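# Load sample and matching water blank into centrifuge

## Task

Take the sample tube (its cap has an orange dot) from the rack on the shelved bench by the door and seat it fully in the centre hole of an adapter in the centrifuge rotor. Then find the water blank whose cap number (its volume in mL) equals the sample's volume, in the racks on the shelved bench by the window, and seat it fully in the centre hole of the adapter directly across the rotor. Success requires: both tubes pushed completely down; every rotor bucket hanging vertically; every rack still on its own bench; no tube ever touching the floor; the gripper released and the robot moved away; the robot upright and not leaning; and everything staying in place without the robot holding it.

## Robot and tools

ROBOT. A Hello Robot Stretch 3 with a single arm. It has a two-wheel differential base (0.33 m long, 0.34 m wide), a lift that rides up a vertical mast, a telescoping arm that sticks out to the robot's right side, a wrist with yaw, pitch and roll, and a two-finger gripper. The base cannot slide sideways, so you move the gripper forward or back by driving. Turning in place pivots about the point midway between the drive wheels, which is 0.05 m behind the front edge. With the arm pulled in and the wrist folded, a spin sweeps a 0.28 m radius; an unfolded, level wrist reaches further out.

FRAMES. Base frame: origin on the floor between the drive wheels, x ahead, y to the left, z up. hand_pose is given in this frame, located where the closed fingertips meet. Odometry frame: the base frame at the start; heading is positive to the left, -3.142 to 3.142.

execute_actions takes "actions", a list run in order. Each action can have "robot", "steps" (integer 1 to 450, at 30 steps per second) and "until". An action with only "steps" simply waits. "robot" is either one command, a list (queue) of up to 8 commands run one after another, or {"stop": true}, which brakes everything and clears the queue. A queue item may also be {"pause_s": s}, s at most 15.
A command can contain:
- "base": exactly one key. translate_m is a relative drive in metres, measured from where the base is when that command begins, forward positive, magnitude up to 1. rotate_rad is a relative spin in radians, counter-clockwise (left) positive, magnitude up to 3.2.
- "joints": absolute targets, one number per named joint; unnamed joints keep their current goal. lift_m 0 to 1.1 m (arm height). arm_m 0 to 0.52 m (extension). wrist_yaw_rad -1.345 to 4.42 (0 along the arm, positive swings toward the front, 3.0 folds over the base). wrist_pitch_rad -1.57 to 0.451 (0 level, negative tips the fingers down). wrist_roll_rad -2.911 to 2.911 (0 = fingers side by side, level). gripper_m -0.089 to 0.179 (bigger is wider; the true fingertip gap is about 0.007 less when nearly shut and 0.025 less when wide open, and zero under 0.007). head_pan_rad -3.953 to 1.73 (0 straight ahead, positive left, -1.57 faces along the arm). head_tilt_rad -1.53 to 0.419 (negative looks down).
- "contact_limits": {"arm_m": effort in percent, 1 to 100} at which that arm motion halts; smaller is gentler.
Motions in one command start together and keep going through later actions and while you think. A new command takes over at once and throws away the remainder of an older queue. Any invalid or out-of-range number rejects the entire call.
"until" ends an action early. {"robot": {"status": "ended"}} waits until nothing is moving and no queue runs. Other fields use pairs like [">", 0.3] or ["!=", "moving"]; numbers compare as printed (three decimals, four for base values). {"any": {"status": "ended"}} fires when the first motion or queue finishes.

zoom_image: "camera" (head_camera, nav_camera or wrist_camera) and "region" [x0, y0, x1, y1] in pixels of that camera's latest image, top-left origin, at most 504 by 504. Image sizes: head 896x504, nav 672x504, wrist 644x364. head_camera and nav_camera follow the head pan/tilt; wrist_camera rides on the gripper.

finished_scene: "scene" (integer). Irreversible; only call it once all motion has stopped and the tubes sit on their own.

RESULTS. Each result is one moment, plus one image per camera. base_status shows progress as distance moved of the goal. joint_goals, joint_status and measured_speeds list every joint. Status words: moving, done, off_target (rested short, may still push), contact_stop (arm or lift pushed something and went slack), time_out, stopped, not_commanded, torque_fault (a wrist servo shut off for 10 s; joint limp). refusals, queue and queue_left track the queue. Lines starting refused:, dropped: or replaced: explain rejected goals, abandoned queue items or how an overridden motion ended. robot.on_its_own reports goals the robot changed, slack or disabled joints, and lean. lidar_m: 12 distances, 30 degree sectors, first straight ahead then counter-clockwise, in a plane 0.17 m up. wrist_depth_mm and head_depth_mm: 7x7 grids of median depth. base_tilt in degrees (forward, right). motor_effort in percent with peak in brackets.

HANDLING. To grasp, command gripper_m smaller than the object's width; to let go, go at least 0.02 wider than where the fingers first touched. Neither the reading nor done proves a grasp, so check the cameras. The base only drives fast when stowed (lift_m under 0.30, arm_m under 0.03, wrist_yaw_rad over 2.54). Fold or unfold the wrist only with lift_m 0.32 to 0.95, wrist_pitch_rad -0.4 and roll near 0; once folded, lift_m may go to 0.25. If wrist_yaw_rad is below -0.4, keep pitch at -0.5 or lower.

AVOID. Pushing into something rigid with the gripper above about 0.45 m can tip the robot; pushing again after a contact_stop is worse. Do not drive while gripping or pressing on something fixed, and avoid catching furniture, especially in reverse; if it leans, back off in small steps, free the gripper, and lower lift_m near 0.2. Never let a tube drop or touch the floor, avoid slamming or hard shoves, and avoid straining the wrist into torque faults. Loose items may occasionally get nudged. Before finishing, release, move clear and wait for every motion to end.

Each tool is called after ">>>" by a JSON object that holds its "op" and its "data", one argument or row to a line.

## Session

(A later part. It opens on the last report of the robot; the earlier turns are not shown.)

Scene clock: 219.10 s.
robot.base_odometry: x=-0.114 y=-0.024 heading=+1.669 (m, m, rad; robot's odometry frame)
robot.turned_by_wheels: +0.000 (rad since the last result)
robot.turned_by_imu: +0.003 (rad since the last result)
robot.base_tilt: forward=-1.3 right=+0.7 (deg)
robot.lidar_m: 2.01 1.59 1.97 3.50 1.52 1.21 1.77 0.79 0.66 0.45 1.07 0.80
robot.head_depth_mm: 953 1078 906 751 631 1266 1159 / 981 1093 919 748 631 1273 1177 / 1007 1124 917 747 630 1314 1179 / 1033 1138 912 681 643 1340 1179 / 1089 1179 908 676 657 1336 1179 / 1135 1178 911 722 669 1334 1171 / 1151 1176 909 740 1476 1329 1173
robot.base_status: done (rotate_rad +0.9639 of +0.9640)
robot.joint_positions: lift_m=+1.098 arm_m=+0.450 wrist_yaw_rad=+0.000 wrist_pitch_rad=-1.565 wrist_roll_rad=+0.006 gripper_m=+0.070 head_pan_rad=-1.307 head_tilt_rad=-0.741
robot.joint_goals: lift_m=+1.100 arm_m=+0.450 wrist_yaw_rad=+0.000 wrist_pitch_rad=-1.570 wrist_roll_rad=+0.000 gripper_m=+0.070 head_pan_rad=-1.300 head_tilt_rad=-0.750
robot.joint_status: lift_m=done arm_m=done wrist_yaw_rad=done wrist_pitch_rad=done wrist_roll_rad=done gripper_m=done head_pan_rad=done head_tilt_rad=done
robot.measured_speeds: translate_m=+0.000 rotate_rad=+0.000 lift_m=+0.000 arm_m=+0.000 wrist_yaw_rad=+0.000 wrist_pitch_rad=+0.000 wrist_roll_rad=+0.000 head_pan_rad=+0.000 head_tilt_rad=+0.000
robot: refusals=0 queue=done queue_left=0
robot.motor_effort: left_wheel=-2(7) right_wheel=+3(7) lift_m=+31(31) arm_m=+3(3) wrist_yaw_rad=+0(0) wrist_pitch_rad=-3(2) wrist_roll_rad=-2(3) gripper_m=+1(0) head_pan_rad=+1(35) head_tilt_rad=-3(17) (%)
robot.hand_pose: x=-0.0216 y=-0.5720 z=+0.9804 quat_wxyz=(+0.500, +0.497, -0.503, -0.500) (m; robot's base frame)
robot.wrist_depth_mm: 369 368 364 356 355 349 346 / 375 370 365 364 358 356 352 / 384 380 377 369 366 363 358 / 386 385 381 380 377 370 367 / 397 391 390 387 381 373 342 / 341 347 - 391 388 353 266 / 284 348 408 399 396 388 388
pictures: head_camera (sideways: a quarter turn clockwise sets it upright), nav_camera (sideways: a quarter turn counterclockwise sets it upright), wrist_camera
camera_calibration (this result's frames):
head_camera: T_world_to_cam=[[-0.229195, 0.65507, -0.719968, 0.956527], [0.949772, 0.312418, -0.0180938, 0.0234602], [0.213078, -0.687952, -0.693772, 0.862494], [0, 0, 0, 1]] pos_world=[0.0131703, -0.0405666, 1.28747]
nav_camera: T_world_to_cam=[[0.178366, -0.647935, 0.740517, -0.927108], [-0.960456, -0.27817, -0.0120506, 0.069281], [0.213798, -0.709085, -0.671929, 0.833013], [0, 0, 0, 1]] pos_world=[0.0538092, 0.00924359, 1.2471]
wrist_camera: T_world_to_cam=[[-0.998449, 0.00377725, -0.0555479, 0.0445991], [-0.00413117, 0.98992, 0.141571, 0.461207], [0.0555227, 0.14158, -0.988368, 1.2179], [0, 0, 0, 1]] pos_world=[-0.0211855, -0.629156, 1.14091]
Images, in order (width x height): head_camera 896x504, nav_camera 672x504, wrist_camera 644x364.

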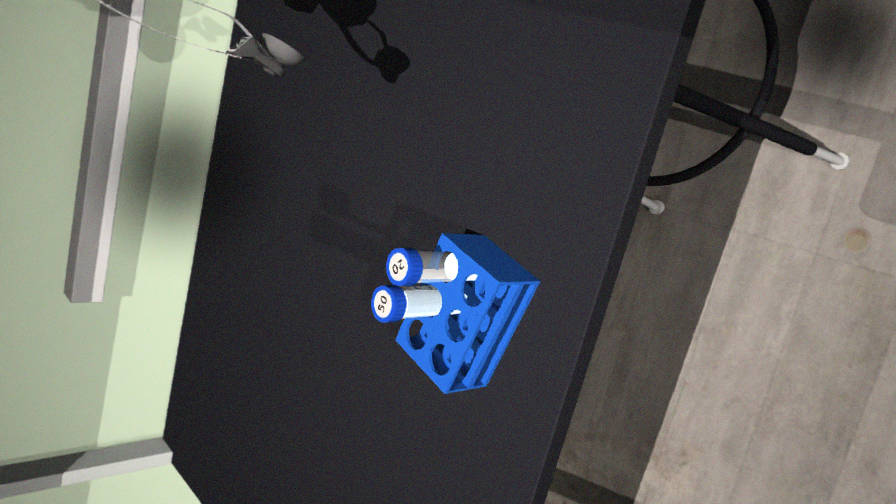

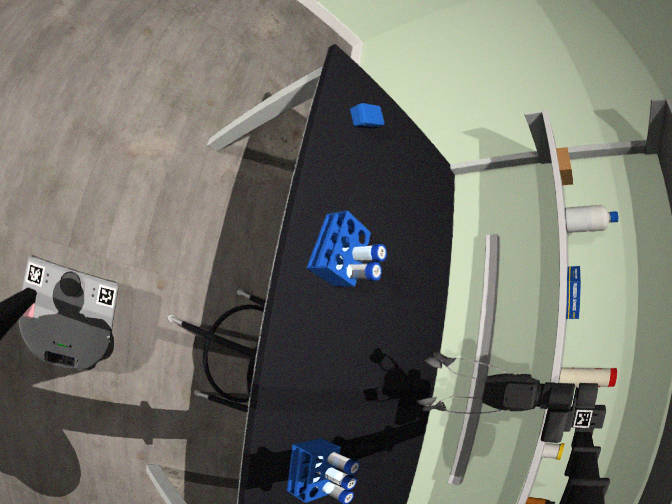

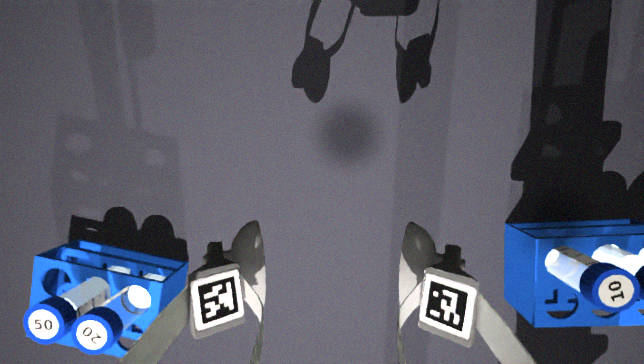

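>>> {"op": "execute_actions", "data": {
  "actions": [
    {"robot":{"base":{"translate_m":-0.2},"joints":{"head_pan_rad":-2.0}},"steps":450,"until":{"robot":{"status":"ended"}}}
  ]
}}

Scene clock: 235.67 s.
robot.base_odometry: x=-0.095 y=-0.223 heading=+1.670 (m, m, rad; robot's odometry frame)
robot.turned_by_wheels: +0.000 (rad since the last result)
robot.turned_by_imu: +0.002 (rad since the last result)
robot.base_tilt: forward=-1.2 right=+0.7 (deg)
robot.lidar_m: 2.21 1.78 2.25 3.50 1.24 1.03 1.56 0.62 1.07 0.60 0.47 0.98
robot.head_depth_mm: 1244 1433 946 749 924 1268 1187 / 1184 1341 920 749 1452 1339 1169 / 1092 1161 913 747 660 1345 1173 / 1096 1190 911 741 646 1333 1177 / 1050 1136 912 670 628 1307 1179 / 988 1114 911 650 627 1281 1177 / 966 1080 911 723 626 1258 1151
robot.base_status: done (translate_m -0.2000 of -0.2000)
robot.joint_positions: lift_m=+1.098 arm_m=+0.450 wrist_yaw_rad=+0.000 wrist_pitch_rad=-1.565 wrist_roll_rad=+0.006 gripper_m=+0.070 head_pan_rad=-1.993 head_tilt_rad=-0.741
robot.joint_goals: lift_m=+1.100 arm_m=+0.450 wrist_yaw_rad=+0.000 wrist_pitch_rad=-1.570 wrist_roll_rad=+0.000 gripper_m=+0.070 head_pan_rad=-2.000 head_tilt_rad=-0.750
robot.joint_status: lift_m=done arm_m=done wrist_yaw_rad=done wrist_pitch_rad=done wrist_roll_rad=done gripper_m=done head_pan_rad=done head_tilt_rad=done
robot.measured_speeds: translate_m=+0.000 rotate_rad=+0.000 lift_m=+0.000 arm_m=+0.000 wrist_yaw_rad=+0.000 wrist_pitch_rad=+0.000 wrist_roll_rad=+0.000 head_pan_rad=+0.000 head_tilt_rad=+0.000
robot: refusals=0 queue=done queue_left=0
robot.motor_effort: left_wheel=-2(6) right_wheel=+3(5) lift_m=+31(31) arm_m=+4(4) wrist_yaw_rad=+0(1) wrist_pitch_rad=-2(2) wrist_roll_rad=-3(2) gripper_m=+0(1) head_pan_rad=-3(32) head_tilt_rad=-3(3) (%)
robot.hand_pose: x=-0.0216 y=-0.5720 z=+0.9804 quat_wxyz=(+0.500, +0.497, -0.503, -0.500) (m; robot's base frame)
robot.wrist_depth_mm: 367 366 362 360 354 348 347 / 379 372 366 362 358 358 353 / 385 379 375 370 368 364 358 / 389 384 384 379 373 370 366 / 396 394 389 381 367 377 370 / 404 401 - 329 268 384 379 / 414 407 404 399 394 390 384
pictures: head_camera (sideways: a quarter turn clockwise sets it upright), nav_camera (sideways: a quarter turn counterclockwise sets it upright), wrist_camera
camera_calibration (this result's frames):
head_camera: T_world_to_cam=[[0.237499, 0.652105, -0.719967, 0.95368], [0.932879, -0.359734, -0.0180938, 0.0235632], [-0.270796, -0.667345, -0.693772, 0.865446], [0, 0, 0, 1]] pos_world=[-0.0141201, -0.0358718, 1.28747]
nav_camera: T_world_to_cam=[[-0.272316, -0.614393, 0.740517, -0.924358], [-0.919457, 0.393005, -0.0120506, 0.069031], [-0.283623, -0.684155, -0.67193, 0.836048], [0, 0, 0, 1]] pos_world=[0.0488758, -0.0230617, 1.2471]
wrist_camera: T_world_to_cam=[[-0.998449, 0.00377708, -0.0555479, 0.044599], [-0.00413136, 0.98992, 0.141571, 0.461206], [0.0555227, 0.141581, -0.988368, 1.2179], [0, 0, 0, 1]] pos_world=[-0.0211855, -0.629156, 1.14091]
Images, in order (width x height): head_camera 896x504, nav_camera 672x504, wrist_camera 644x364.

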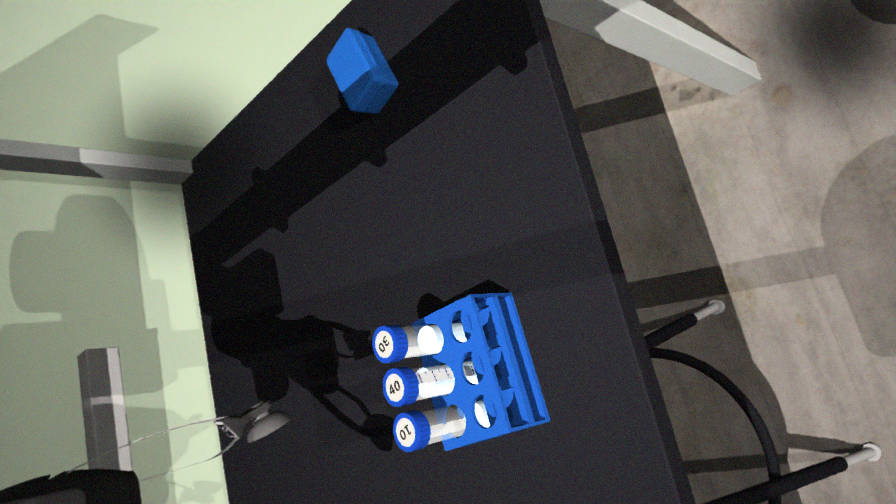

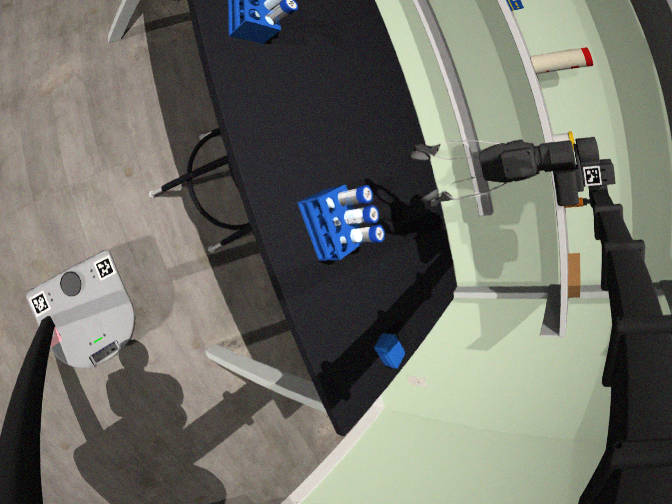

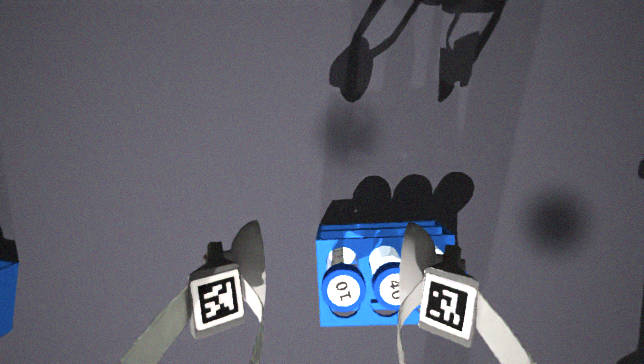

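>>> {"op": "execute_actions", "data": {
  "actions": [
    {"robot":{"joints":{"arm_m":0.39,"wrist_roll_rad":1.57,"lift_m":1.04}},"steps":300,"until":{"robot":{"status":"ended"}}}
  ]
}}

Scene clock: 255.83 s.
robot.base_odometry: x=-0.095 y=-0.223 heading=+1.670 (m, m, rad; robot's odometry frame)
robot.turned_by_wheels: +0.000 (rad since the last result)
robot.turned_by_imu: +0.001 (rad since the last result)
robot.base_tilt: forward=-1.2 right=+0.7 (deg)
robot.lidar_m: 2.20 1.78 2.25 3.49 1.24 1.03 1.57 0.62 1.07 0.60 0.47 0.98
robot.head_depth_mm: - - - 747 923 1274 1182 / - - 917 747 1446 1333 1183 / - 1138 915 746 659 1338 1183 / 1129 1156 915 744 642 1336 1183 / 1064 1136 912 669 629 1303 1177 / 1000 1085 911 656 625 1284 1175 / 980 1097 924 721 625 1261 1147
robot.base_status: done (translate_m -0.2000 of -0.2000)
robot.joint_positions: lift_m=+1.041 arm_m=+0.390 wrist_yaw_rad=+0.000 wrist_pitch_rad=-1.565 wrist_roll_rad=+1.563 gripper_m=+0.070 head_pan_rad=-1.993 head_tilt_rad=-0.741
robot.joint_goals: lift_m=+1.040 arm_m=+0.390 wrist_yaw_rad=+0.000 wrist_pitch_rad=-1.570 wrist_roll_rad=+1.570 gripper_m=+0.070 head_pan_rad=-2.000 head_tilt_rad=-0.750
robot.joint_status: lift_m=done arm_m=done wrist_yaw_rad=done wrist_pitch_rad=done wrist_roll_rad=done gripper_m=done head_pan_rad=done head_tilt_rad=done
robot.measured_speeds: translate_m=+0.000 rotate_rad=+0.000 lift_m=+0.000 arm_m=+0.000 wrist_yaw_rad=+0.000 wrist_pitch_rad=+0.000 wrist_roll_rad=+0.000 head_pan_rad=+0.000 head_tilt_rad=+0.000
robot: refusals=0 queue=done queue_left=0
robot.motor_effort: left_wheel=-1(2) right_wheel=+3(3) lift_m=+11(31) arm_m=-4(4) wrist_yaw_rad=+0(0) wrist_pitch_rad=-2(2) wrist_roll_rad=+3(2) gripper_m=+0(0) head_pan_rad=-3(4) head_tilt_rad=-3(3) (%)
robot.hand_pose: x=-0.0215 y=-0.5124 z=+0.9229 quat_wxyz=(+0.003, +0.002, -0.709, -0.705) (m; robot's base frame)
robot.wrist_depth_mm: 316 311 308 302 295 294 966 / 322 318 312 193 301 299 - / 327 323 319 254 307 306 - / 337 331 325 259 312 312 - / 342 336 332 262 319 321 - / 349 346 - 334 332 - - / 356 355 347 340 338 - -
pictures: head_camera (sideways: a quarter turn clockwise sets it upright), nav_camera (sideways: a quarter turn counterclockwise sets it upright), wrist_camera
camera_calibration (this result's frames):
head_camera: T_world_to_cam=[[0.23755, 0.652087, -0.719967, 0.953679], [0.932851, -0.359807, -0.0180938, 0.0235634], [-0.270848, -0.667324, -0.693772, 0.865446], [0, 0, 0, 1]] pos_world=[-0.0141229, -0.0358702, 1.28747]
nav_camera: T_world_to_cam=[[-0.272364, -0.614371, 0.740517, -0.924358], [-0.919427, 0.393077, -0.0120506, 0.0690308], [-0.283676, -0.684133, -0.67193, 0.836048], [0, 0, 0, 1]] pos_world=[0.048874, -0.0230651, 1.2471]
wrist_camera: T_world_to_cam=[[-0.00996526, 0.998057, -0.0615097, 0.577572], [0.98913, 0.0188636, 0.145831, -0.069791], [0.146708, -0.0593878, -0.987395, 1.05073], [0, 0, 0, 1]] pos_world=[-0.079362, -0.512733, 1.08319]
Images, in order (width x height): head_camera 896x504, nav_camera 672x504, wrist_camera 644x364.

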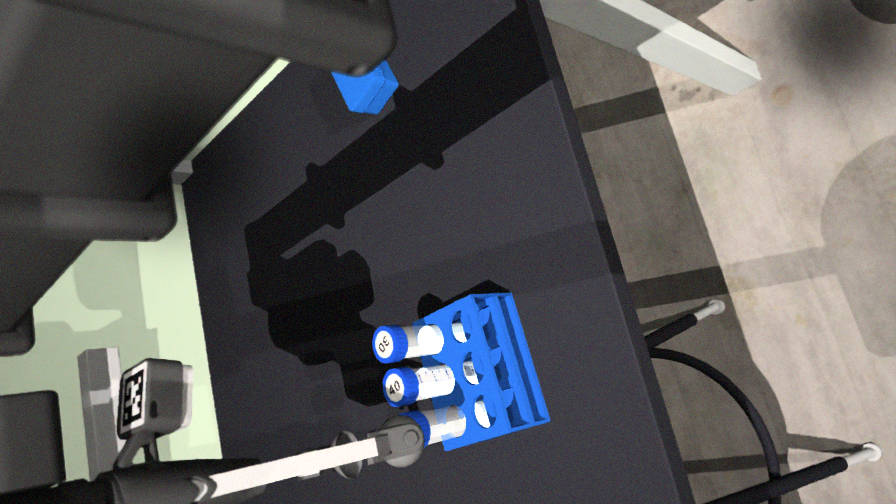

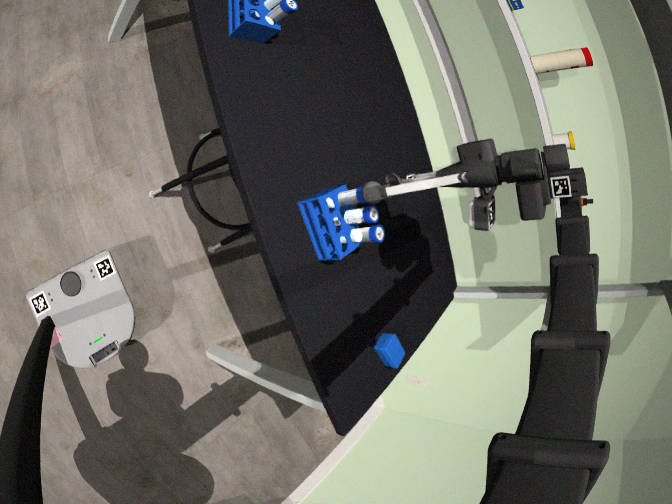

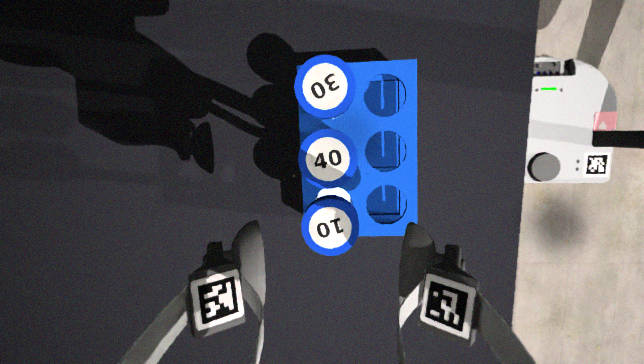

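>>> {"op": "execute_actions", "data": {
  "actions": [
    {"robot":{"joints":{"lift_m":1.0}},"steps":300,"until":{"robot":{"status":"ended"}}}
  ]
}}

Scene clock: 261.43 s.
robot.base_odometry: x=-0.095 y=-0.223 heading=+1.670 (m, m, rad; robot's odometry frame)
robot.turned_by_wheels: +0.000 (rad since the last result)
robot.turned_by_imu: +0.001 (rad since the last result)
robot.base_tilt: forward=-1.2 right=+0.6 (deg)
robot.lidar_m: 2.21 1.77 2.25 3.49 1.24 1.03 1.57 0.62 1.06 0.60 0.47 0.98
robot.head_depth_mm: 1217 - - - 985 1267 1179 / 1168 - - 746 1451 1342 1177 / 1052 - 859 747 659 1336 1176 / - 1086 888 744 642 1346 1177 / - 1131 912 669 630 1298 1177 / 985 1105 907 648 626 1282 1173 / - - 878 718 624 1257 1147
robot.base_status: done (translate_m -0.2000 of -0.2000)
robot.joint_positions: lift_m=+1.001 arm_m=+0.390 wrist_yaw_rad=+0.000 wrist_pitch_rad=-1.565 wrist_roll_rad=+1.563 gripper_m=+0.070 head_pan_rad=-1.993 head_tilt_rad=-0.741
robot.joint_goals: lift_m=+1.000 arm_m=+0.390 wrist_yaw_rad=+0.000 wrist_pitch_rad=-1.570 wrist_roll_rad=+1.570 gripper_m=+0.070 head_pan_rad=-2.000 head_tilt_rad=-0.750
robot.joint_status: lift_m=done arm_m=done wrist_yaw_rad=done wrist_pitch_rad=done wrist_roll_rad=done gripper_m=done head_pan_rad=done head_tilt_rad=done
robot.measured_speeds: translate_m=+0.000 rotate_rad=+0.000 lift_m=+0.000 arm_m=+0.000 wrist_yaw_rad=+0.000 wrist_pitch_rad=+0.000 wrist_roll_rad=+0.000 head_pan_rad=+0.000 head_tilt_rad=+0.000
robot: refusals=0 queue=done queue_left=0
robot.motor_effort: left_wheel=-1(2) right_wheel=+3(3) lift_m=+12(12) arm_m=-4(4) wrist_yaw_rad=+0(0) wrist_pitch_rad=-2(2) wrist_roll_rad=+3(3) gripper_m=+0(0) head_pan_rad=-4(3) head_tilt_rad=-3(3) (%)
robot.hand_pose: x=-0.0215 y=-0.5124 z=+0.8829 quat_wxyz=(+0.003, +0.002, -0.709, -0.705) (m; robot's base frame)
robot.wrist_depth_mm: 276 273 268 262 260 256 932 / 282 278 273 153 262 262 946 / 286 285 278 215 264 266 - / 292 289 286 160 245 271 - / 300 297 290 164 277 277 - / 306 304 - 292 289 283 - / 312 309 302 299 295 292 -
pictures: head_camera (sideways: a quarter turn clockwise sets it upright), nav_camera (sideways: a quarter turn counterclockwise sets it upright), wrist_camera
camera_calibration (this result's frames):
head_camera: T_world_to_cam=[[0.23755, 0.652087, -0.719967, 0.953679], [0.932851, -0.359807, -0.0180938, 0.0235634], [-0.270848, -0.667324, -0.693772, 0.865446], [0, 0, 0, 1]] pos_world=[-0.0141229, -0.0358702, 1.28747]
nav_camera: T_world_to_cam=[[-0.272364, -0.614372, 0.740517, -0.924358], [-0.919427, 0.393077, -0.0120506, 0.0690308], [-0.283676, -0.684133, -0.67193, 0.836048], [0, 0, 0, 1]] pos_world=[0.048874, -0.0230651, 1.2471]
wrist_camera: T_world_to_cam=[[-0.00991754, 0.998057, -0.0615098, 0.57511], [0.989131, 0.0188164, 0.145831, -0.0639813], [0.146705, -0.059395, -0.987395, 1.01122], [0, 0, 0, 1]] pos_world=[-0.079362, -0.512727, 1.04318]
Images, in order (width x height): head_camera 896x504, nav_camera 672x504, wrist_camera 644x364.

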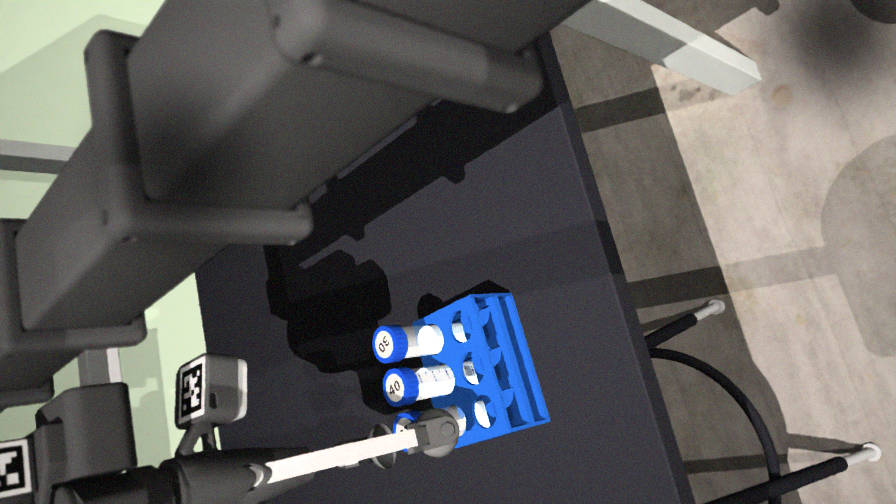

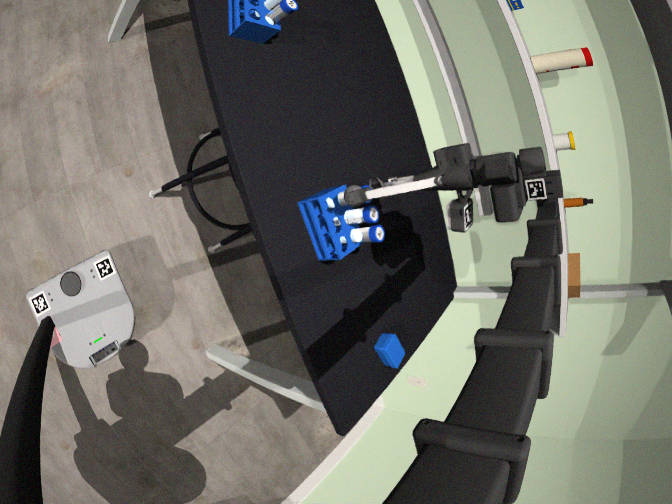

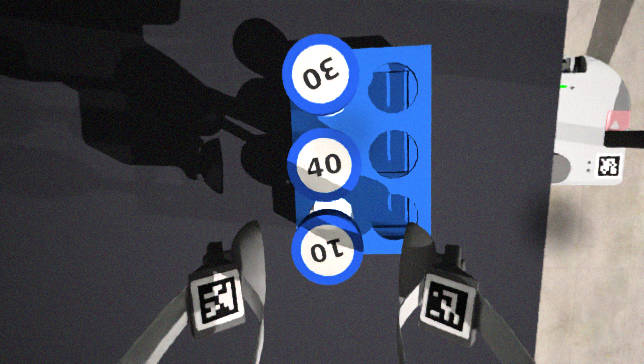

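>>> {"op": "execute_actions", "data": {
  "actions": [
    {"robot":[{"joints":{"arm_m":0.396}},{"joints":{"lift_m":0.985}},{"joints":{"gripper_m":0.02}},{"pause_s":0.5},{"joints":{"lift_m":1.1}}],"steps":450,"until":{"robot":{"status":"ended"}}}
  ]
}}

Scene clock: 268.20 s.
robot.base_odometry: x=-0.095 y=-0.223 heading=+1.670 (m, m, rad; robot's odometry frame)
robot.turned_by_wheels: +0.000 (rad since the last result)
robot.turned_by_imu: +0.001 (rad since the last result)
robot.base_tilt: forward=-1.3 right=+0.6 (deg)
robot.lidar_m: 2.20 1.78 2.26 3.49 1.24 1.04 1.56 0.62 1.07 0.60 0.47 0.98
robot.head_depth_mm: 1242 1433 953 748 925 1264 1178 / 1187 1335 917 749 1460 1334 1178 / 1096 1158 916 748 658 1334 1181 / 1100 1188 917 744 641 1333 1176 / 1055 1130 912 671 628 1312 1173 / 981 1112 910 656 626 1280 1175 / 956 1079 850 736 625 1257 1158
robot.base_status: done (translate_m -0.2000 of -0.2000)
robot.joint_positions: lift_m=+1.098 arm_m=+0.396 wrist_yaw_rad=+0.000 wrist_pitch_rad=-1.565 wrist_roll_rad=+1.563 gripper_m=+0.020 head_pan_rad=-1.993 head_tilt_rad=-0.741
robot.joint_goals: lift_m=+1.100 arm_m=+0.396 wrist_yaw_rad=+0.000 wrist_pitch_rad=-1.570 wrist_roll_rad=+1.570 gripper_m=+0.020 head_pan_rad=-2.000 head_tilt_rad=-0.750
robot.joint_status: lift_m=done arm_m=done wrist_yaw_rad=done wrist_pitch_rad=done wrist_roll_rad=done gripper_m=done head_pan_rad=done head_tilt_rad=done
robot.measured_speeds: translate_m=+0.000 rotate_rad=+0.000 lift_m=+0.000 arm_m=+0.000 wrist_yaw_rad=+0.000 wrist_pitch_rad=+0.000 wrist_roll_rad=+0.000 head_pan_rad=+0.000 head_tilt_rad=+0.000
robot: refusals=0 queue=done queue_left=0
robot.motor_effort: left_wheel=-2(2) right_wheel=+3(3) lift_m=+32(30) arm_m=+3(3) wrist_yaw_rad=+0(0) wrist_pitch_rad=-3(2) wrist_roll_rad=+3(3) gripper_m=-7(81) head_pan_rad=-4(4) head_tilt_rad=-3(3) (%)
robot.hand_pose: x=-0.0215 y=-0.5178 z=+0.9803 quat_wxyz=(+0.003, +0.002, -0.709, -0.705) (m; robot's base frame)
robot.wrist_depth_mm: 373 368 361 356 350 349 - / 378 374 368 362 356 355 - / 389 381 377 311 366 362 - / 400 385 383 370 368 372 - / 407 395 393 147 380 - - / 414 408 404 149 - - - / 422 416 408 404 401 - -
pictures: head_camera (sideways: a quarter turn clockwise sets it upright), nav_camera (sideways: a quarter turn counterclockwise sets it upright), wrist_camera
camera_calibration (this result's frames):
head_camera: T_world_to_cam=[[0.237553, 0.652086, -0.719967, 0.953679], [0.93285, -0.359811, -0.0180938, 0.0235634], [-0.270851, -0.667323, -0.693772, 0.865446], [0, 0, 0, 1]] pos_world=[-0.0141231, -0.0358701, 1.28747]
nav_camera: T_world_to_cam=[[-0.272367, -0.61437, 0.740517, -0.924358], [-0.919425, 0.393081, -0.0120506, 0.0690308], [-0.28368, -0.684132, -0.67193, 0.836048], [0, 0, 0, 1]] pos_world=[0.0488739, -0.0230653, 1.2471]
wrist_camera: T_world_to_cam=[[-0.00983714, 0.998058, -0.0615098, 0.586418], [0.989132, 0.0187367, 0.145832, -0.0781348], [0.146701, -0.0594067, -0.987395, 1.10713], [0, 0, 0, 1]] pos_world=[-0.0793621, -0.518045, 1.14064]
Images, in order (width x height): head_camera 896x504, nav_camera 672x504, wrist_camera 644x364.

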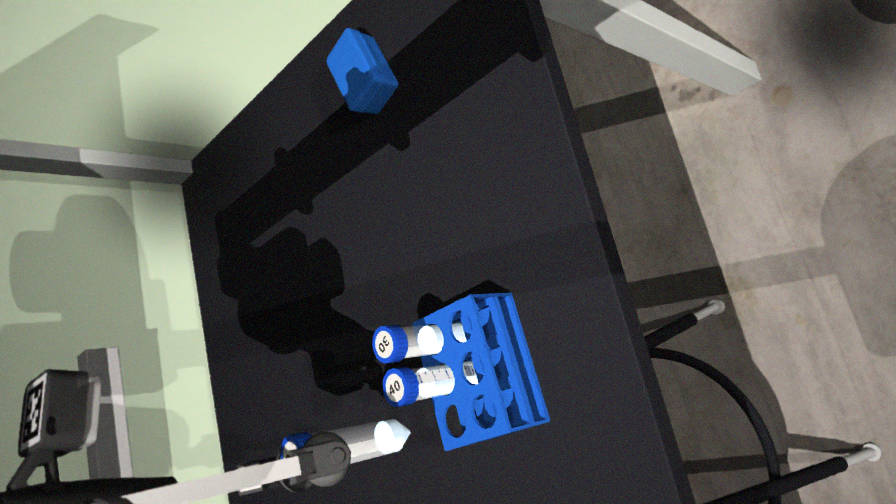

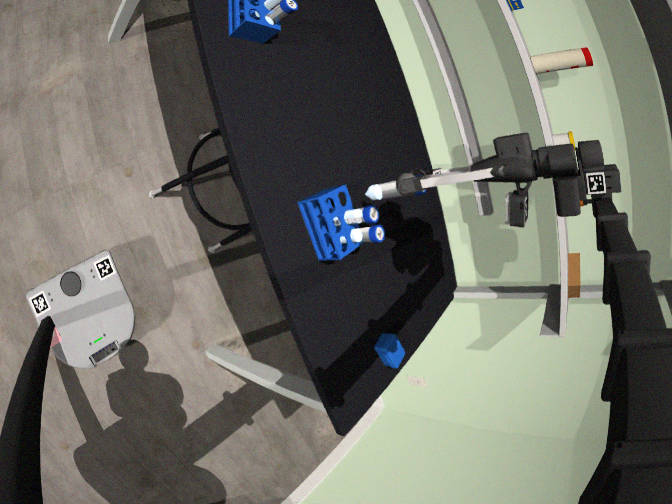

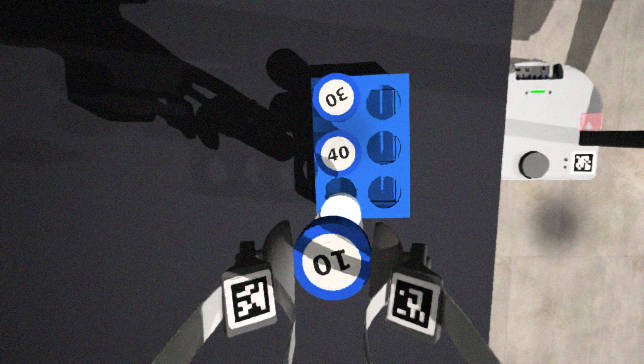

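Held. Retract and look behind for the centrifuge.

>>> {"op": "execute_actions", "data": {
  "actions": [
    {"robot":{"joints":{"arm_m":0,"wrist_roll_rad":1.72,"head_pan_rad":-3.4,"head_tilt_rad":-0.5}},"steps":450,"until":{"robot":{"status":"ended"}}}
  ]
}}

Scene clock: 274.23 s.
robot.base_odometry: x=-0.095 y=-0.223 heading=+1.670 (m, m, rad; robot's odometry frame)
robot.turned_by_wheels: +0.000 (rad since the last result)
robot.turned_by_imu: +0.001 (rad since the last result)
robot.base_tilt: forward=-1.1 right=+0.7 (deg)
robot.lidar_m: 2.21 1.77 2.25 3.50 1.24 1.03 1.57 0.62 1.07 0.60 0.47 0.98
robot.head_depth_mm: - - - 1331 1256 1449 1323 / - - - 1517 1487 1520 1317 / - - - 1853 1865 1560 1312 / - - - 1854 1919 1563 1316 / - - - 1806 1905 1543 1299 / - - - 1777 1893 1546 1295 / - - - 1722 1850 1540 1300
robot.base_status: done (translate_m -0.2000 of -0.2000)
robot.joint_positions: lift_m=+1.098 arm_m=+0.000 wrist_yaw_rad=+0.000 wrist_pitch_rad=-1.565 wrist_roll_rad=+1.714 gripper_m=+0.020 head_pan_rad=-3.393 head_tilt_rad=-0.507
robot.joint_goals: lift_m=+1.100 arm_m=+0.000 wrist_yaw_rad=+0.000 wrist_pitch_rad=-1.570 wrist_roll_rad=+1.720 gripper_m=+0.020 head_pan_rad=-3.400 head_tilt_rad=-0.500
robot.joint_status: lift_m=done arm_m=done wrist_yaw_rad=done wrist_pitch_rad=done wrist_roll_rad=done gripper_m=done head_pan_rad=done head_tilt_rad=done
robot.measured_speeds: translate_m=+0.000 rotate_rad=+0.000 lift_m=+0.000 arm_m=+0.000 wrist_yaw_rad=+0.000 wrist_pitch_rad=+0.000 wrist_roll_rad=+0.000 head_pan_rad=+0.000 head_tilt_rad=+0.000
robot: refusals=0 queue=done queue_left=0
robot.motor_effort: left_wheel=-2(2) right_wheel=+3(3) lift_m=+32(32) arm_m=-4(6) wrist_yaw_rad=+0(0) wrist_pitch_rad=-2(2) wrist_roll_rad=+3(3) gripper_m=-6(7) head_pan_rad=-3(38) head_tilt_rad=+2(14) (%)
robot.hand_pose: x=-0.0215 y=-0.1225 z=+0.9803 quat_wxyz=(-0.050, -0.051, -0.707, -0.703) (m; robot's base frame)
robot.wrist_depth_mm: 374 - - - - - - / 379 - - - - - - / 385 407 - - - - - / 393 395 - - - - - / 403 402 - 147 - - - / 415 414 - 149 - - - / 422 419 - - - - -
pictures: head_camera (sideways: a quarter turn clockwise sets it upright), nav_camera (sideways: a quarter turn counterclockwise sets it upright), wrist_camera
camera_calibration (this result's frames):
head_camera: T_world_to_cam=[[0.503596, -0.0772533, -0.860478, 1.13523], [-0.201561, -0.979014, -0.0300682, 0.04608], [-0.840098, 0.188581, -0.508599, 0.628027], [0, 0, 0, 1]] pos_world=[-0.0348037, 0.0143792, 1.29764]
nav_camera: T_world_to_cam=[[-0.468271, 0.116923, 0.875815, -1.09955], [0.228937, 0.973412, -0.00754713, 0.0561656], [-0.853411, 0.196972, -0.482588, 0.593198], [0, 0, 0, 1]] pos_world=[-0.0215044, -0.0429529, 1.2497]
wrist_camera: T_world_to_cam=[[0.139875, 0.988253, -0.0615778, 0.193978], [0.980659, -0.129665, 0.146611, -0.104689], [0.136904, -0.080894, -0.987276, 1.12764], [0, 0, 0, 1]] pos_world=[-0.0788472, -0.114054, 1.14059]
Images, in order (width x height): head_camera 896x504, nav_camera 672x504, wrist_camera 644x364.

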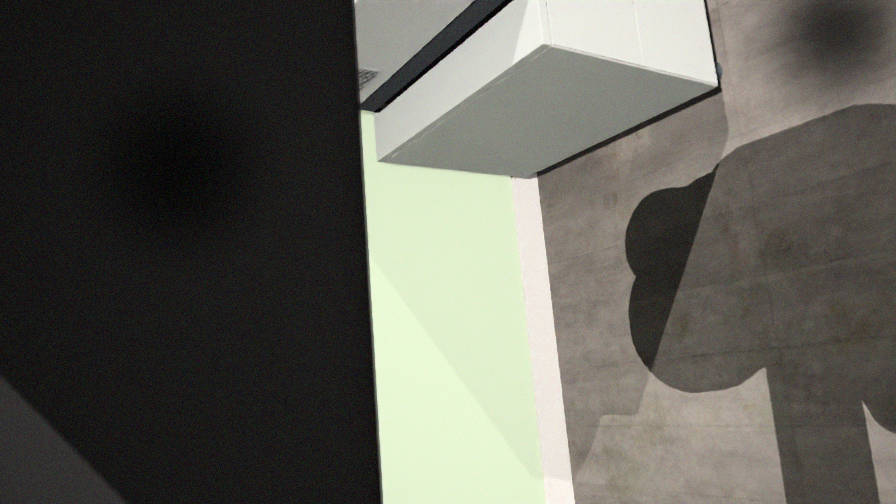

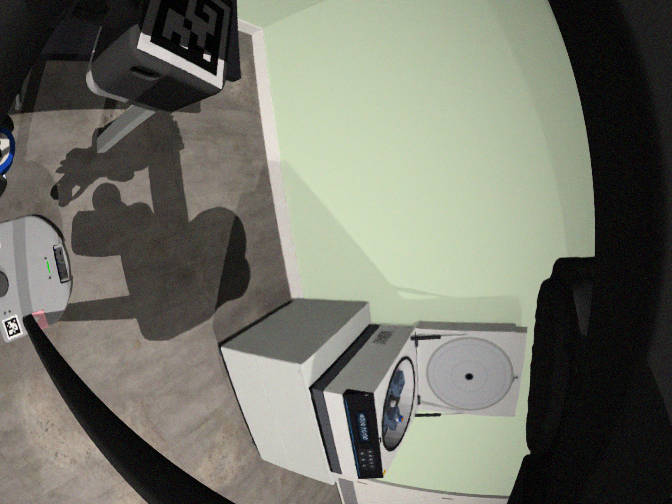

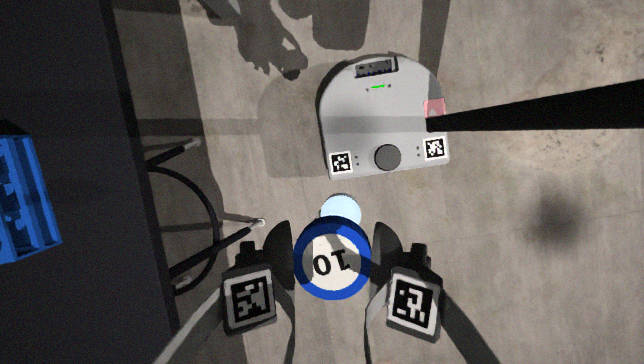

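>>> {"op": "execute_actions", "data": {
  "actions": [
    {"robot":[{"base":{"rotate_rad":-0.35}},{"base":{"translate_m":-0.72}},{"base":{"rotate_rad":-1.22}},{"joints":{"head_pan_rad":-2.4,"head_tilt_rad":-0.7}}],"steps":450,"until":{"robot":{"status":"ended"}}}
  ]
}}

Scene clock: 297.37 s.
robot.base_odometry: x=-0.273 y=-0.920 heading=+0.100 (m, m, rad; robot's odometry frame)
robot.turned_by_wheels: -1.570 (rad since the last result)
robot.turned_by_imu: -1.577 (rad since the last result)
robot.base_tilt: forward=-1.2 right=+0.7 (deg)
robot.lidar_m: 0.64 0.64 1.09 2.35 2.37 3.20 0.75 0.36 0.43 0.89 0.92 1.24
robot.head_depth_mm: 1607 1824 1009 749 799 1298 1212 / 1391 1525 1003 725 692 828 1179 / 1060 1129 1013 719 769 785 920 / 953 1062 954 766 - 818 1042 / 875 - - 847 - 1058 1170 / 803 - - - - 1319 1192 / - - - - 1231 1344 1213
robot.base_status: done (rotate_rad -1.2199 of -1.2200)
robot.joint_positions: lift_m=+1.098 arm_m=+0.000 wrist_yaw_rad=+0.000 wrist_pitch_rad=-1.565 wrist_roll_rad=+1.714 gripper_m=+0.020 head_pan_rad=-2.407 head_tilt_rad=-0.691
robot.joint_goals: lift_m=+1.100 arm_m=+0.000 wrist_yaw_rad=+0.000 wrist_pitch_rad=-1.570 wrist_roll_rad=+1.720 gripper_m=+0.020 head_pan_rad=-2.400 head_tilt_rad=-0.700
robot.joint_status: lift_m=done arm_m=done wrist_yaw_rad=done wrist_pitch_rad=done wrist_roll_rad=done gripper_m=done head_pan_rad=done head_tilt_rad=done
robot.measured_speeds: translate_m=+0.000 rotate_rad=+0.000 lift_m=+0.000 arm_m=+0.000 wrist_yaw_rad=+0.000 wrist_pitch_rad=+0.000 wrist_roll_rad=+0.000 head_pan_rad=+0.000 head_tilt_rad=+0.000
robot: refusals=0 queue=done queue_left=0
robot.motor_effort: left_wheel=+3(6) right_wheel=-2(7) lift_m=+32(32) arm_m=-5(4) wrist_yaw_rad=+0(0) wrist_pitch_rad=-2(2) wrist_roll_rad=+3(3) gripper_m=-7(7) head_pan_rad=+3(34) head_tilt_rad=-3(15) (%)
robot.hand_pose: x=-0.0215 y=-0.1225 z=+0.9803 quat_wxyz=(-0.050, -0.051, -0.707, -0.703) (m; robot's base frame)
robot.wrist_depth_mm: 581 577 632 - - - - / 776 880 - - - - - / 920 - - - - - - / 893 - - - - - - / 858 - - 147 - - - / 833 - - 149 - - - / 818 - - - - - -
pictures: head_camera (sideways: a quarter turn clockwise sets it upright), nav_camera (sideways: a quarter turn counterclockwise sets it upright), wrist_camera
camera_calibration (this result's frames):
head_camera: T_world_to_cam=[[0.452735, 0.476666, -0.753538, 0.99612], [0.708328, -0.705578, -0.020756, 0.0284001], [-0.541574, -0.524355, -0.657076, 0.819367], [0, 0, 0, 1]] pos_world=[-0.0273472, -0.0251388, 1.28959]
nav_camera: T_world_to_cam=[[-0.468678, -0.427457, 0.77306, -0.965576], [-0.683792, 0.729592, -0.011136, 0.0664034], [-0.559258, -0.533831, -0.634236, 0.788698], [0, 0, 0, 1]] pos_world=[0.0339476, -0.0401583, 1.24741]
wrist_camera: T_world_to_cam=[[0.13988, 0.988252, -0.0615777, 0.193975], [0.980658, -0.12967, 0.146611, -0.104689], [0.136903, -0.0808946, -0.987276, 1.12765], [0, 0, 0, 1]] pos_world=[-0.0788471, -0.114051, 1.14059]
Images, in order (width x height): head_camera 896x504, nav_camera 672x504, wrist_camera 644x364.

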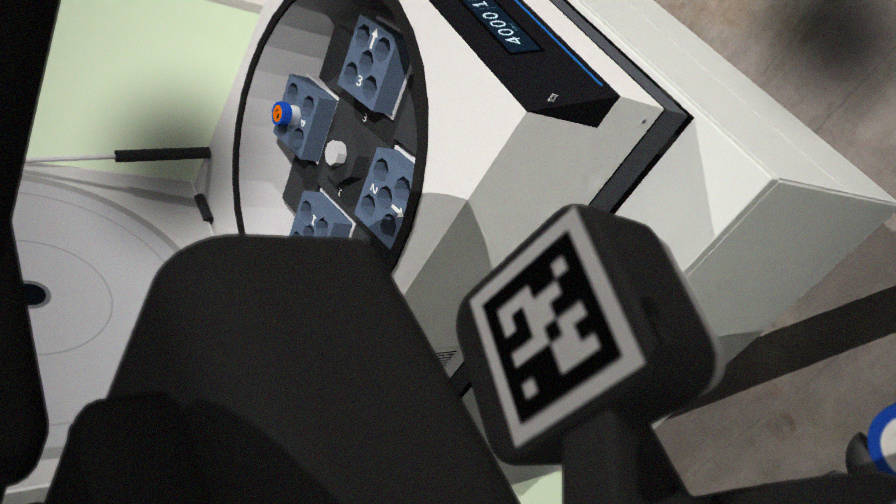

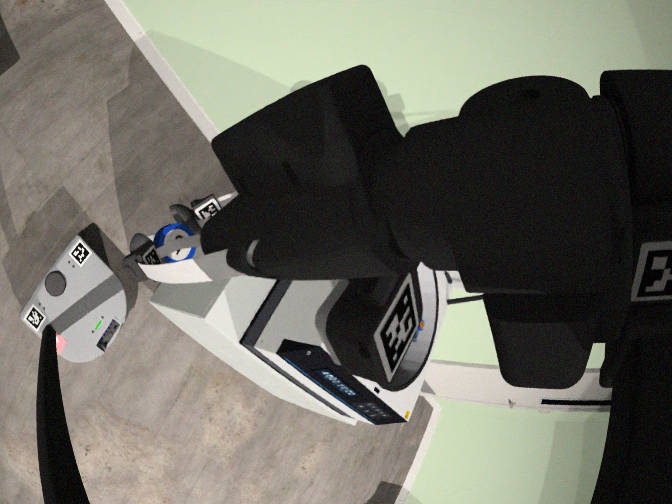

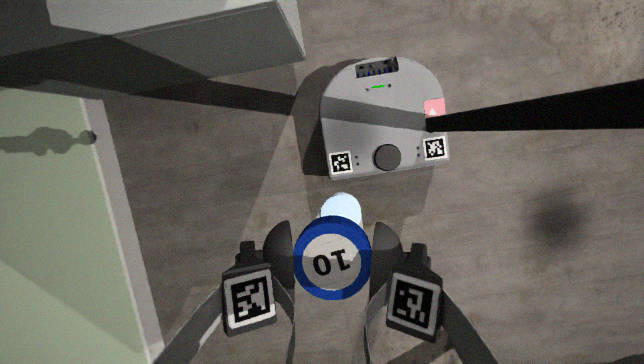

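>>> {"op": "execute_actions", "data": {
  "actions": [
    {"robot":[{"base":{"rotate_rad":-0.3}},{"base":{"translate_m":-0.24}},{"base":{"rotate_rad":0.3}},{"base":{"translate_m":-0.34}}],"steps":450,"until":{"robot":{"status":"ended"}}}
  ]
}}

Scene clock: 315.80 s.
robot.base_odometry: x=-0.847 y=-0.906 heading=+0.100 (m, m, rad; robot's odometry frame)
robot.turned_by_wheels: +0.000 (rad since the last result)
robot.turned_by_imu: +0.003 (rad since the last result)
robot.base_tilt: forward=-1.2 right=+0.6 (deg)
robot.lidar_m: 1.20 1.48 1.94 2.21 2.28 2.70 2.04 0.37 0.27 0.26 0.27 0.36
robot.head_depth_mm: 1717 1980 2297 1946 1610 1373 1205 / 1500 1722 2045 1955 1602 1375 1194 / 1342 1535 1793 1909 876 888 1174 / 1217 1363 1697 1760 - 746 952 / 1122 - - 740 - 632 730 / 1033 - - - - 550 611 / - - - - 672 518 537
robot.base_status: done (translate_m -0.3400 of -0.3400)
robot.joint_positions: lift_m=+1.098 arm_m=+0.000 wrist_yaw_rad=+0.000 wrist_pitch_rad=-1.565 wrist_roll_rad=+1.714 gripper_m=+0.020 head_pan_rad=-2.407 head_tilt_rad=-0.691
robot.joint_goals: lift_m=+1.100 arm_m=+0.000 wrist_yaw_rad=+0.000 wrist_pitch_rad=-1.570 wrist_roll_rad=+1.720 gripper_m=+0.020 head_pan_rad=-2.400 head_tilt_rad=-0.700
robot.joint_status: lift_m=done arm_m=done wrist_yaw_rad=done wrist_pitch_rad=done wrist_roll_rad=done gripper_m=done head_pan_rad=done head_tilt_rad=done
robot.measured_speeds: translate_m=+0.000 rotate_rad=+0.000 lift_m=+0.000 arm_m=+0.000 wrist_yaw_rad=+0.000 wrist_pitch_rad=+0.000 wrist_roll_rad=+0.000 head_pan_rad=+0.000 head_tilt_rad=+0.000
robot: refusals=0 queue=done queue_left=0
robot.motor_effort: left_wheel=-1(8) right_wheel=+3(7) lift_m=+32(32) arm_m=-5(4) wrist_yaw_rad=+0(0) wrist_pitch_rad=-2(2) wrist_roll_rad=+3(3) gripper_m=-7(6) head_pan_rad=+4(2) head_tilt_rad=-2(2) (%)
robot.hand_pose: x=-0.0215 y=-0.1225 z=+0.9803 quat_wxyz=(-0.050, -0.051, -0.707, -0.703) (m; robot's base frame)
robot.wrist_depth_mm: 327 350 565 - - - - / 373 347 532 - - - - / 381 343 496 - - - - / 417 346 461 - - - - / 421 353 428 147 - - - / 417 363 396 149 - - - / 373 370 - - - - -
pictures: head_camera (sideways: a quarter turn clockwise sets it upright), nav_camera (sideways: a quarter turn counterclockwise sets it upright), wrist_camera
camera_calibration (this result's frames):
head_camera: T_world_to_cam=[[0.452802, 0.476985, -0.753296, 0.995804], [0.70854, -0.705366, -0.0207364, 0.0283733], [-0.54124, -0.524351, -0.657355, 0.819728], [0, 0, 0, 1]] pos_world=[-0.0273364, -0.0251455, 1.28958]
nav_camera: T_world_to_cam=[[-0.468765, -0.427786, 0.772825, -0.96527], [-0.684002, 0.729395, -0.0111429, 0.0664137], [-0.558928, -0.533838, -0.634521, 0.789068], [0, 0, 0, 1]] pos_world=[0.0339743, -0.0401367, 1.2474]
wrist_camera: T_world_to_cam=[[0.13988, 0.988252, -0.0615779, 0.193968], [0.980658, -0.12967, 0.146611, -0.104689], [0.136903, -0.0808948, -0.987276, 1.12765], [0, 0, 0, 1]] pos_world=[-0.0788471, -0.114044, 1.14059]
Images, in order (width x height): head_camera 896x504, nav_camera 672x504, wrist_camera 644x364.

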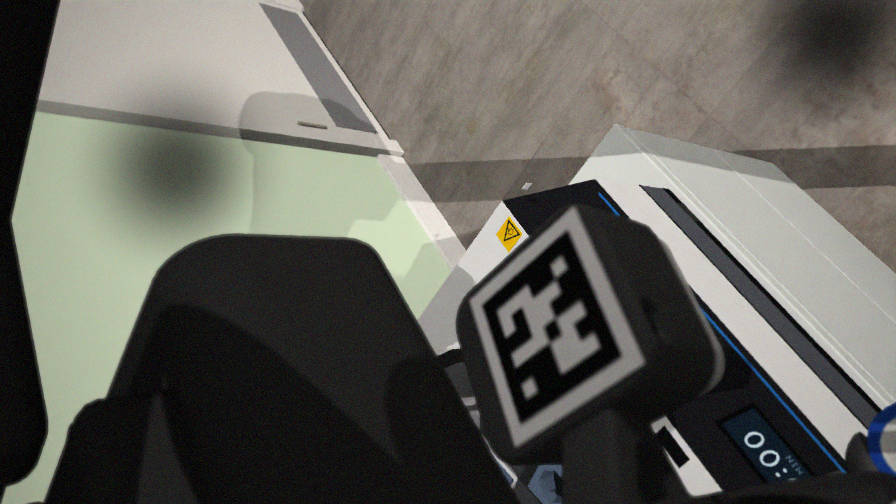

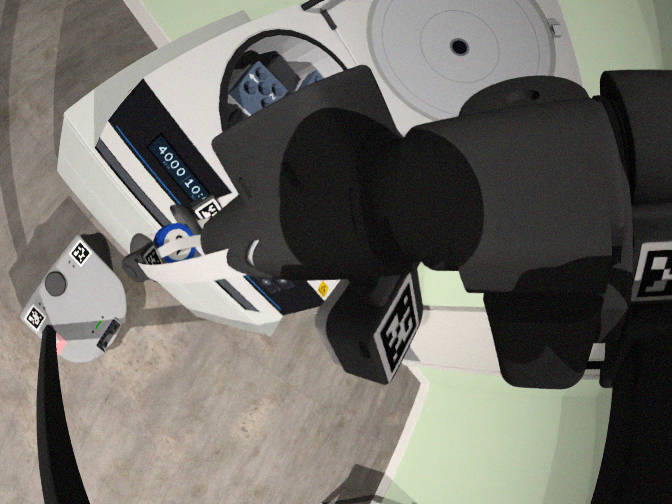

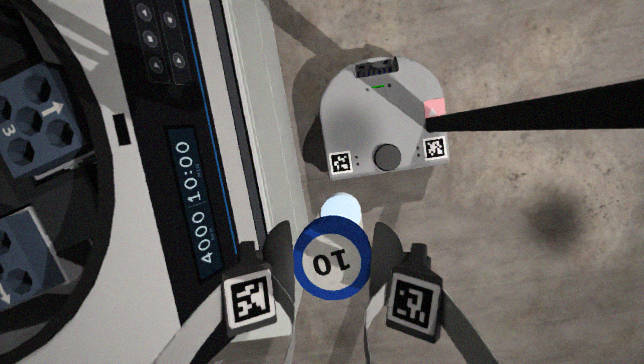

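>>> {"op": "execute_actions", "data": {
  "actions": [
    {"robot":{"joints":{"arm_m":0.42}},"steps":450,"until":{"robot":{"status":"ended"}}}
  ]
}}

Scene clock: 322.00 s.
robot.base_odometry: x=-0.847 y=-0.906 heading=+0.100 (m, m, rad; robot's odometry frame)
robot.turned_by_wheels: +0.000 (rad since the last result)
robot.turned_by_imu: +0.001 (rad since the last result)
robot.base_tilt: forward=-1.3 right=+0.7 (deg)
robot.lidar_m: 1.20 1.48 1.94 2.21 2.28 2.70 2.04 0.37 0.27 0.26 0.27 0.37
robot.head_depth_mm: 1723 1979 2295 1954 1608 1380 1203 / 1500 1722 2054 1955 1609 1380 1195 / 1355 1528 1786 1914 878 891 1173 / 1223 1368 1564 1708 643 722 947 / 1122 1232 1409 718 603 609 731 / 1031 1120 1237 794 604 552 615 / 953 1030 869 765 653 520 533
robot.base_status: done (translate_m -0.3400 of -0.3400)
robot.joint_positions: lift_m=+1.098 arm_m=+0.420 wrist_yaw_rad=+0.000 wrist_pitch_rad=-1.565 wrist_roll_rad=+1.715 gripper_m=+0.020 head_pan_rad=-2.407 head_tilt_rad=-0.691
robot.joint_goals: lift_m=+1.100 arm_m=+0.420 wrist_yaw_rad=+0.000 wrist_pitch_rad=-1.570 wrist_roll_rad=+1.720 gripper_m=+0.020 head_pan_rad=-2.400 head_tilt_rad=-0.700
robot.joint_status: lift_m=done arm_m=done wrist_yaw_rad=done wrist_pitch_rad=done wrist_roll_rad=done gripper_m=done head_pan_rad=done head_tilt_rad=done
robot.measured_speeds: translate_m=+0.000 rotate_rad=+0.000 lift_m=+0.000 arm_m=+0.000 wrist_yaw_rad=+0.000 wrist_pitch_rad=+0.000 wrist_roll_rad=+0.000 head_pan_rad=+0.000 head_tilt_rad=+0.000
robot: refusals=0 queue=done queue_left=0
robot.motor_effort: left_wheel=-2(2) right_wheel=+3(3) lift_m=+32(32) arm_m=+4(3) wrist_yaw_rad=+0(0) wrist_pitch_rad=-2(2) wrist_roll_rad=+2(3) gripper_m=-6(6) head_pan_rad=+3(2) head_tilt_rad=-3(2) (%)
robot.hand_pose: x=-0.0215 y=-0.5418 z=+0.9803 quat_wxyz=(-0.051, -0.051, -0.707, -0.703) (m; robot's base frame)
robot.wrist_depth_mm: 327 385 371 370 346 342 - / 336 390 384 379 363 347 310 / 343 392 387 383 382 368 - / 347 381 397 393 393 344 - / 354 378 421 147 423 330 330 / 357 360 394 149 - 336 335 / 354 367 365 352 349 344 -
pictures: head_camera (sideways: a quarter turn clockwise sets it upright), nav_camera (sideways: a quarter turn counterclockwise sets it upright), wrist_camera
camera_calibration (this result's frames):
head_camera: T_world_to_cam=[[0.452802, 0.476985, -0.753296, 0.995804], [0.70854, -0.705366, -0.0207364, 0.0283733], [-0.54124, -0.524351, -0.657355, 0.819728], [0, 0, 0, 1]] pos_world=[-0.0273364, -0.0251455, 1.28958]
nav_camera: T_world_to_cam=[[-0.468765, -0.427786, 0.772825, -0.96527], [-0.684002, 0.729395, -0.0111429, 0.0664137], [-0.558928, -0.533838, -0.634521, 0.789068], [0, 0, 0, 1]] pos_world=[0.0339743, -0.0401367, 1.2474]
wrist_camera: T_world_to_cam=[[0.141033, 0.988088, -0.0615779, 0.608273], [0.980506, -0.130813, 0.146616, -0.15969], [0.136814, -0.0810551, -0.987275, 1.09364], [0, 0, 0, 1]] pos_world=[-0.0788347, -0.533272, 1.14059]
Images, in order (width x height): head_camera 896x504, nav_camera 672x504, wrist_camera 644x364.

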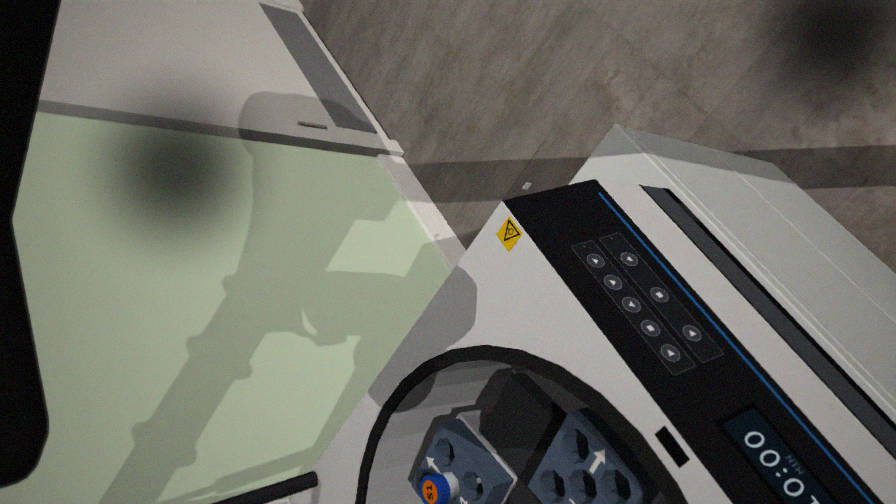

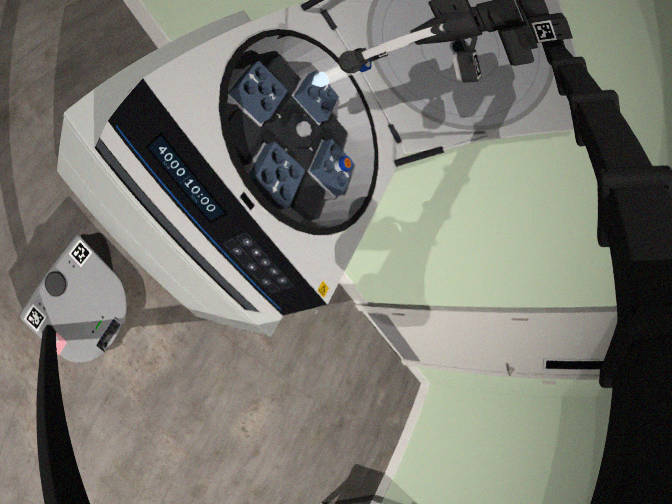

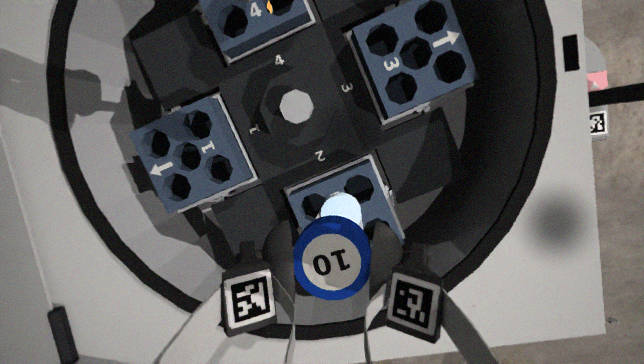

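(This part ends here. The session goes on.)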